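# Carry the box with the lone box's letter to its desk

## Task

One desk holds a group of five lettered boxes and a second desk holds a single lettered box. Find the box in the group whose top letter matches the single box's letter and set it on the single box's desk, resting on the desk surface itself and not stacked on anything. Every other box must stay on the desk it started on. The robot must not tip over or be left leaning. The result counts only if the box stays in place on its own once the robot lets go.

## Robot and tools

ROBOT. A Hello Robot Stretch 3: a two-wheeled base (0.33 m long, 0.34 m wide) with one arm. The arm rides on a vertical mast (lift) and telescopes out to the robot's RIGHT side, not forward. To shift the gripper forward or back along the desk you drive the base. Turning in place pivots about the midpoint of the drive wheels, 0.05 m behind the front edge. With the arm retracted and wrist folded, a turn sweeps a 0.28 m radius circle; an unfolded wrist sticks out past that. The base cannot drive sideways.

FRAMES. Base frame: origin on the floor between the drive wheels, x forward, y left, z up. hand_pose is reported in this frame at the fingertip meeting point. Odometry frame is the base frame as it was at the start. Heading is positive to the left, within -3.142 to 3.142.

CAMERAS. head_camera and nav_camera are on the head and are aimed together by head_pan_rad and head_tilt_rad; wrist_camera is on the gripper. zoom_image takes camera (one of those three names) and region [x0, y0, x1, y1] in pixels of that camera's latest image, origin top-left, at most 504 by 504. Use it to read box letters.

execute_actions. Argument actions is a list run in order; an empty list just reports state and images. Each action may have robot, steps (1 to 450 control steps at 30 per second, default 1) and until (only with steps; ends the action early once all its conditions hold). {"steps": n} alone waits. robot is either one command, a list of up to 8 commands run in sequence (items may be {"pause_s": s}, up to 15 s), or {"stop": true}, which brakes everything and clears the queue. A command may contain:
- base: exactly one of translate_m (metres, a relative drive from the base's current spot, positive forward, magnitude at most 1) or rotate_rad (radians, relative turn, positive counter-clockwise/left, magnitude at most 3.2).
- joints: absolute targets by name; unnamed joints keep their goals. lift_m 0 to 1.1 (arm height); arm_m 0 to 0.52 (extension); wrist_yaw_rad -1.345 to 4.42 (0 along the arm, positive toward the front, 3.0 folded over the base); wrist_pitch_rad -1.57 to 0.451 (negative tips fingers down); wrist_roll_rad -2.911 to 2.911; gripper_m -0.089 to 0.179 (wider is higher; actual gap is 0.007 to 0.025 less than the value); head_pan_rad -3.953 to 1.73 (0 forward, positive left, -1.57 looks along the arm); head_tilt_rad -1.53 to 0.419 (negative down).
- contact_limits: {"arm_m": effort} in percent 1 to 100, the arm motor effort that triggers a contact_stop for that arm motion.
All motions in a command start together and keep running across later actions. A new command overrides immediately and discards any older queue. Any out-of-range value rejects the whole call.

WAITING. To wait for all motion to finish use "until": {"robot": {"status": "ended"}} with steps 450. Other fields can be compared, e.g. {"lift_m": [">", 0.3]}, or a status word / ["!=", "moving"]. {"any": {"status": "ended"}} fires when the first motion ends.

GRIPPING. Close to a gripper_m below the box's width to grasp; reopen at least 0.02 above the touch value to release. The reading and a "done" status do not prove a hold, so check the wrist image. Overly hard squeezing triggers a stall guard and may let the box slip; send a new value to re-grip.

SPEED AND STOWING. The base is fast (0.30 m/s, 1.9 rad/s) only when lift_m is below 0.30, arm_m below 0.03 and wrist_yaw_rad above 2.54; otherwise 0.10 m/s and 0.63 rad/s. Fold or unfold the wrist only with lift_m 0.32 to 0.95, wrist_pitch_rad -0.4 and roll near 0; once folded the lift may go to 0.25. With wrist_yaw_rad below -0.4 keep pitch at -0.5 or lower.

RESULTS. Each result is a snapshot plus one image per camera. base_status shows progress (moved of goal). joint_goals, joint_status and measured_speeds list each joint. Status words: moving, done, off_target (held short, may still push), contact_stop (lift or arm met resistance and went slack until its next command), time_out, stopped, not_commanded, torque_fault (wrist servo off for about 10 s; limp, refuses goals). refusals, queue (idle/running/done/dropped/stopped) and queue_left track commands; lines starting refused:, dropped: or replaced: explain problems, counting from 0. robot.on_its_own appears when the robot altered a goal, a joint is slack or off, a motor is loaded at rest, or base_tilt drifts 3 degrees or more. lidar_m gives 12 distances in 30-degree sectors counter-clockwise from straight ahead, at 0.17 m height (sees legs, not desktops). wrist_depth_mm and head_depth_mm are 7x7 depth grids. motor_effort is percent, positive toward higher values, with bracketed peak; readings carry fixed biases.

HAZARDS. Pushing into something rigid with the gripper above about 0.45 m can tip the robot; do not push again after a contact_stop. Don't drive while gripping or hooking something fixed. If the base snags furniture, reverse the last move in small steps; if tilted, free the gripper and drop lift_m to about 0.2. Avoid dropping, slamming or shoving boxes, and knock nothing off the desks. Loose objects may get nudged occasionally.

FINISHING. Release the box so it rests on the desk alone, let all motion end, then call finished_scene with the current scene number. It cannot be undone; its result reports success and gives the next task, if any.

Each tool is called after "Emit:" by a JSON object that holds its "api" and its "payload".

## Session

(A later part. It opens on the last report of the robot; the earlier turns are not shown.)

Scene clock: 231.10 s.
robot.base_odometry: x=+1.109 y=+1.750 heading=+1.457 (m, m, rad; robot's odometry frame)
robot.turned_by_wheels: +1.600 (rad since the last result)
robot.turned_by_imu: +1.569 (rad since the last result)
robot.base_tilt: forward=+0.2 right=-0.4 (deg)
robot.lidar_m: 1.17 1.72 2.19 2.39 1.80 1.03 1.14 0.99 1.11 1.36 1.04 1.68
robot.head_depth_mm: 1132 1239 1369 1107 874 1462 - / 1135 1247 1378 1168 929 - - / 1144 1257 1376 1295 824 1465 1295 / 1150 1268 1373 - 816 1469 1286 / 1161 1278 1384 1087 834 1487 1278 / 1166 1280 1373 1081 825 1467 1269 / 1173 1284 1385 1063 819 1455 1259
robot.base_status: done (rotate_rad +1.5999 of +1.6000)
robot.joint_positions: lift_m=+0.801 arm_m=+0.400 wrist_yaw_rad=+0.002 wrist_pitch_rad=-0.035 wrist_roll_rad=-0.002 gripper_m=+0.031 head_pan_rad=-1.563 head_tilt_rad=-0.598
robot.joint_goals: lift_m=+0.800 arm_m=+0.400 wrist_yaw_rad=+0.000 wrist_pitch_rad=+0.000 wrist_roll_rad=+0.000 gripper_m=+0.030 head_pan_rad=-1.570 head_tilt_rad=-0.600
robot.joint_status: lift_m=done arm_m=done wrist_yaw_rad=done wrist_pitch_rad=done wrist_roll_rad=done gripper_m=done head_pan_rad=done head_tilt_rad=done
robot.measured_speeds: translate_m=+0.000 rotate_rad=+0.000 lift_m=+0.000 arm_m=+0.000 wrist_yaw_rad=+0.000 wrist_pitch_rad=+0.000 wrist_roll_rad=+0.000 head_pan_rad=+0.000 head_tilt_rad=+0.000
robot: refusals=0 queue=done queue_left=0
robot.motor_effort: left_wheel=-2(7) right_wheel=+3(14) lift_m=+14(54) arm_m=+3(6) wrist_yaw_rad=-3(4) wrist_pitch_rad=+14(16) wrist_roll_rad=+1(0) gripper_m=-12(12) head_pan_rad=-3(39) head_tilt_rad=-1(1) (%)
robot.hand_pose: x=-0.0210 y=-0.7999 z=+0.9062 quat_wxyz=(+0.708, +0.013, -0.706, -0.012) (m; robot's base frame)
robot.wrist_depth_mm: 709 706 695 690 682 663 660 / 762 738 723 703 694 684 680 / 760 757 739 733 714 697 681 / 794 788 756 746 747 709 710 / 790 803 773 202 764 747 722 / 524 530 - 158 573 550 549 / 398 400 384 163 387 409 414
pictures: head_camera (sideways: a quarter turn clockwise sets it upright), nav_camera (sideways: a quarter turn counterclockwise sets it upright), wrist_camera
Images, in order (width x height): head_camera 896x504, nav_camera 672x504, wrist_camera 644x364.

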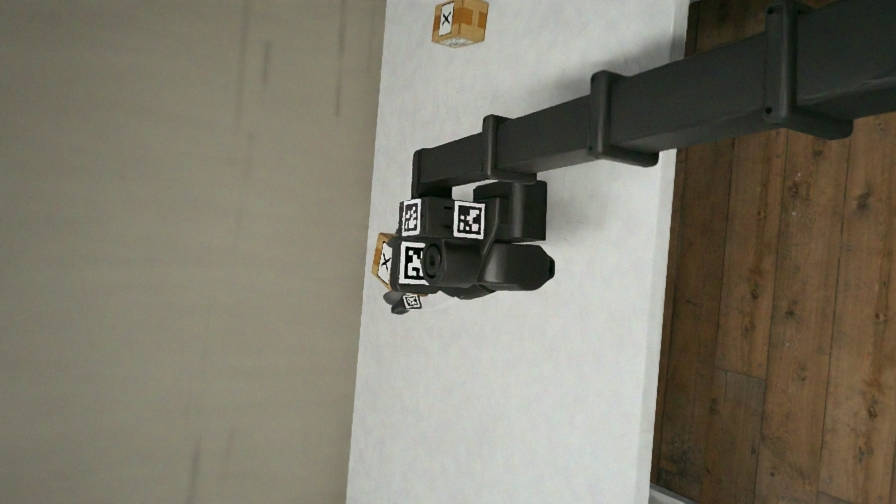

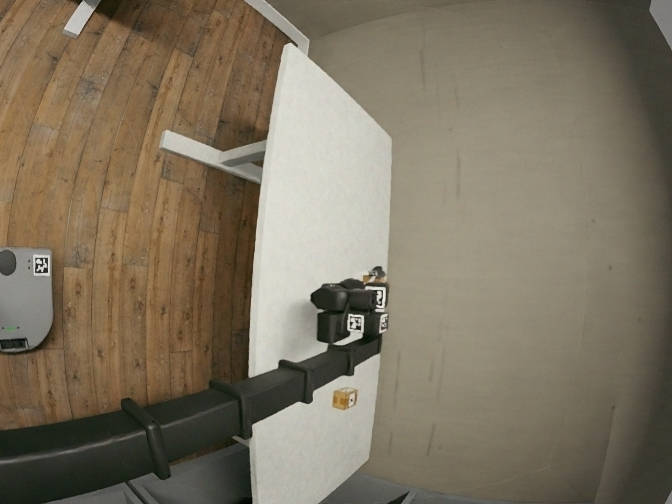

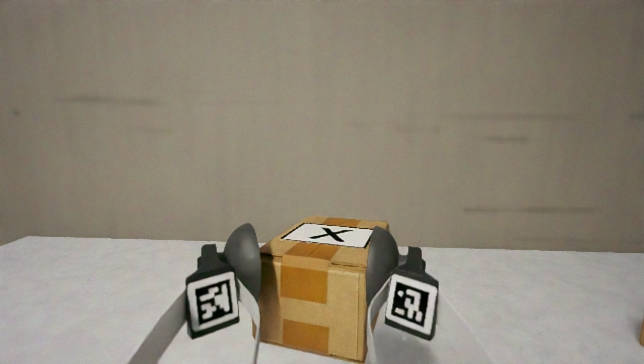

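Emit:
{"api": "execute_actions", "payload": {"actions": [{"robot":[{"joints":{"lift_m":0.65}},{"joints":{"gripper_m":0.15}},{"joints":{"arm_m":0.0}}],"steps":450,"until":{"robot":{"status":"ended"}}}]}}

Scene clock: 241.53 s.
robot.base_odometry: x=+1.109 y=+1.750 heading=+1.457 (m, m, rad; robot's odometry frame)
robot.turned_by_wheels: +0.000 (rad since the last result)
robot.turned_by_imu: +0.000 (rad since the last result)
robot.base_tilt: forward=+0.3 right=-0.4 (deg)
robot.lidar_m: 1.17 1.72 2.19 2.39 1.80 1.03 1.13 0.99 1.11 1.36 1.05 1.68
robot.head_depth_mm: 1136 1245 1367 1103 873 1461 1316 / 1139 1251 1379 1144 863 1480 1304 / 1148 1252 1387 1130 854 1473 1274 / 1155 1259 1369 1108 844 1463 1287 / 1157 1269 1381 1095 833 1487 1280 / 1166 1278 1388 1082 826 1479 1244 / 1174 1282 1382 1067 819 1456 1255
robot.base_status: done (rotate_rad +1.5999 of +1.6000)
robot.joint_positions: lift_m=+0.651 arm_m=+0.000 wrist_yaw_rad=+0.001 wrist_pitch_rad=-0.019 wrist_roll_rad=-0.002 gripper_m=+0.150 head_pan_rad=-1.563 head_tilt_rad=-0.598
robot.joint_goals: lift_m=+0.650 arm_m=+0.000 wrist_yaw_rad=+0.000 wrist_pitch_rad=+0.000 wrist_roll_rad=+0.000 gripper_m=+0.150 head_pan_rad=-1.570 head_tilt_rad=-0.600
robot.joint_status: lift_m=done arm_m=done wrist_yaw_rad=done wrist_pitch_rad=done wrist_roll_rad=done gripper_m=done head_pan_rad=done head_tilt_rad=done
robot.measured_speeds: translate_m=+0.000 rotate_rad=+0.000 lift_m=+0.000 arm_m=+0.000 wrist_yaw_rad=+0.000 wrist_pitch_rad=+0.000 wrist_roll_rad=+0.000 head_pan_rad=+0.000 head_tilt_rad=+0.000
robot: refusals=0 queue=done queue_left=0
robot.motor_effort: left_wheel=-2(2) right_wheel=+3(4) lift_m=+13(16) arm_m=-3(6) wrist_yaw_rad=-2(3) wrist_pitch_rad=+7(14) wrist_roll_rad=+1(0) gripper_m=+0(97) head_pan_rad=-3(3) head_tilt_rad=-1(0) (%)
robot.hand_pose: x=-0.0211 y=-0.4010 z=+0.7605 quat_wxyz=(+0.708, +0.007, -0.706, -0.006) (m; robot's base frame)
robot.wrist_depth_mm: - - - - - - - / - - - - - - - / - - - - - - - / 672 663 689 588 711 692 737 / 341 383 348 352 354 359 368 / - - - - - - - / - - - - - - -
pictures: head_camera (sideways: a quarter turn clockwise sets it upright), nav_camera (sideways: a quarter turn counterclockwise sets it upright), wrist_camera
Images, in order (width x height): head_camera 896x504, nav_camera 672x504, wrist_camera 644x364.

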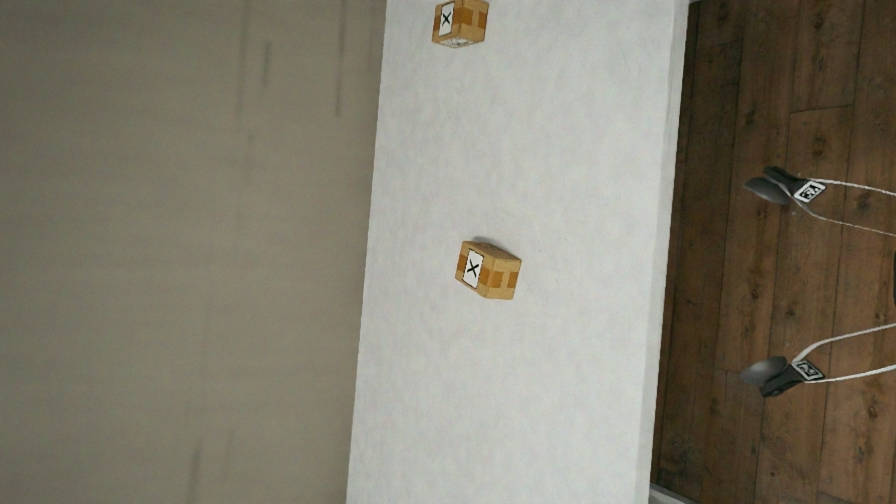

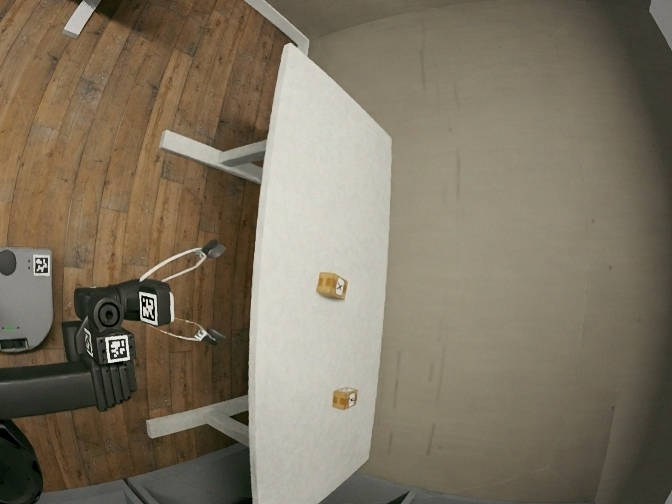

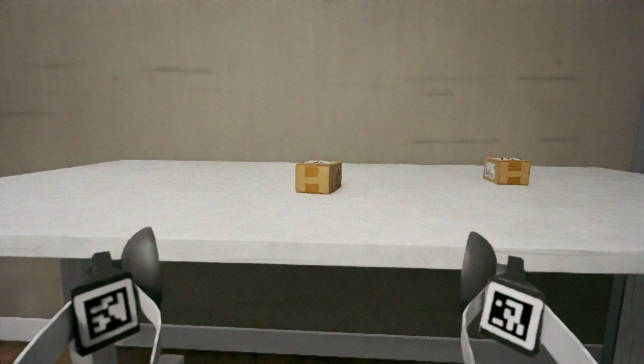

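Emit:
{"api": "finished_scene", "payload": {"scene": 1}}

The scene is finished: the task was done.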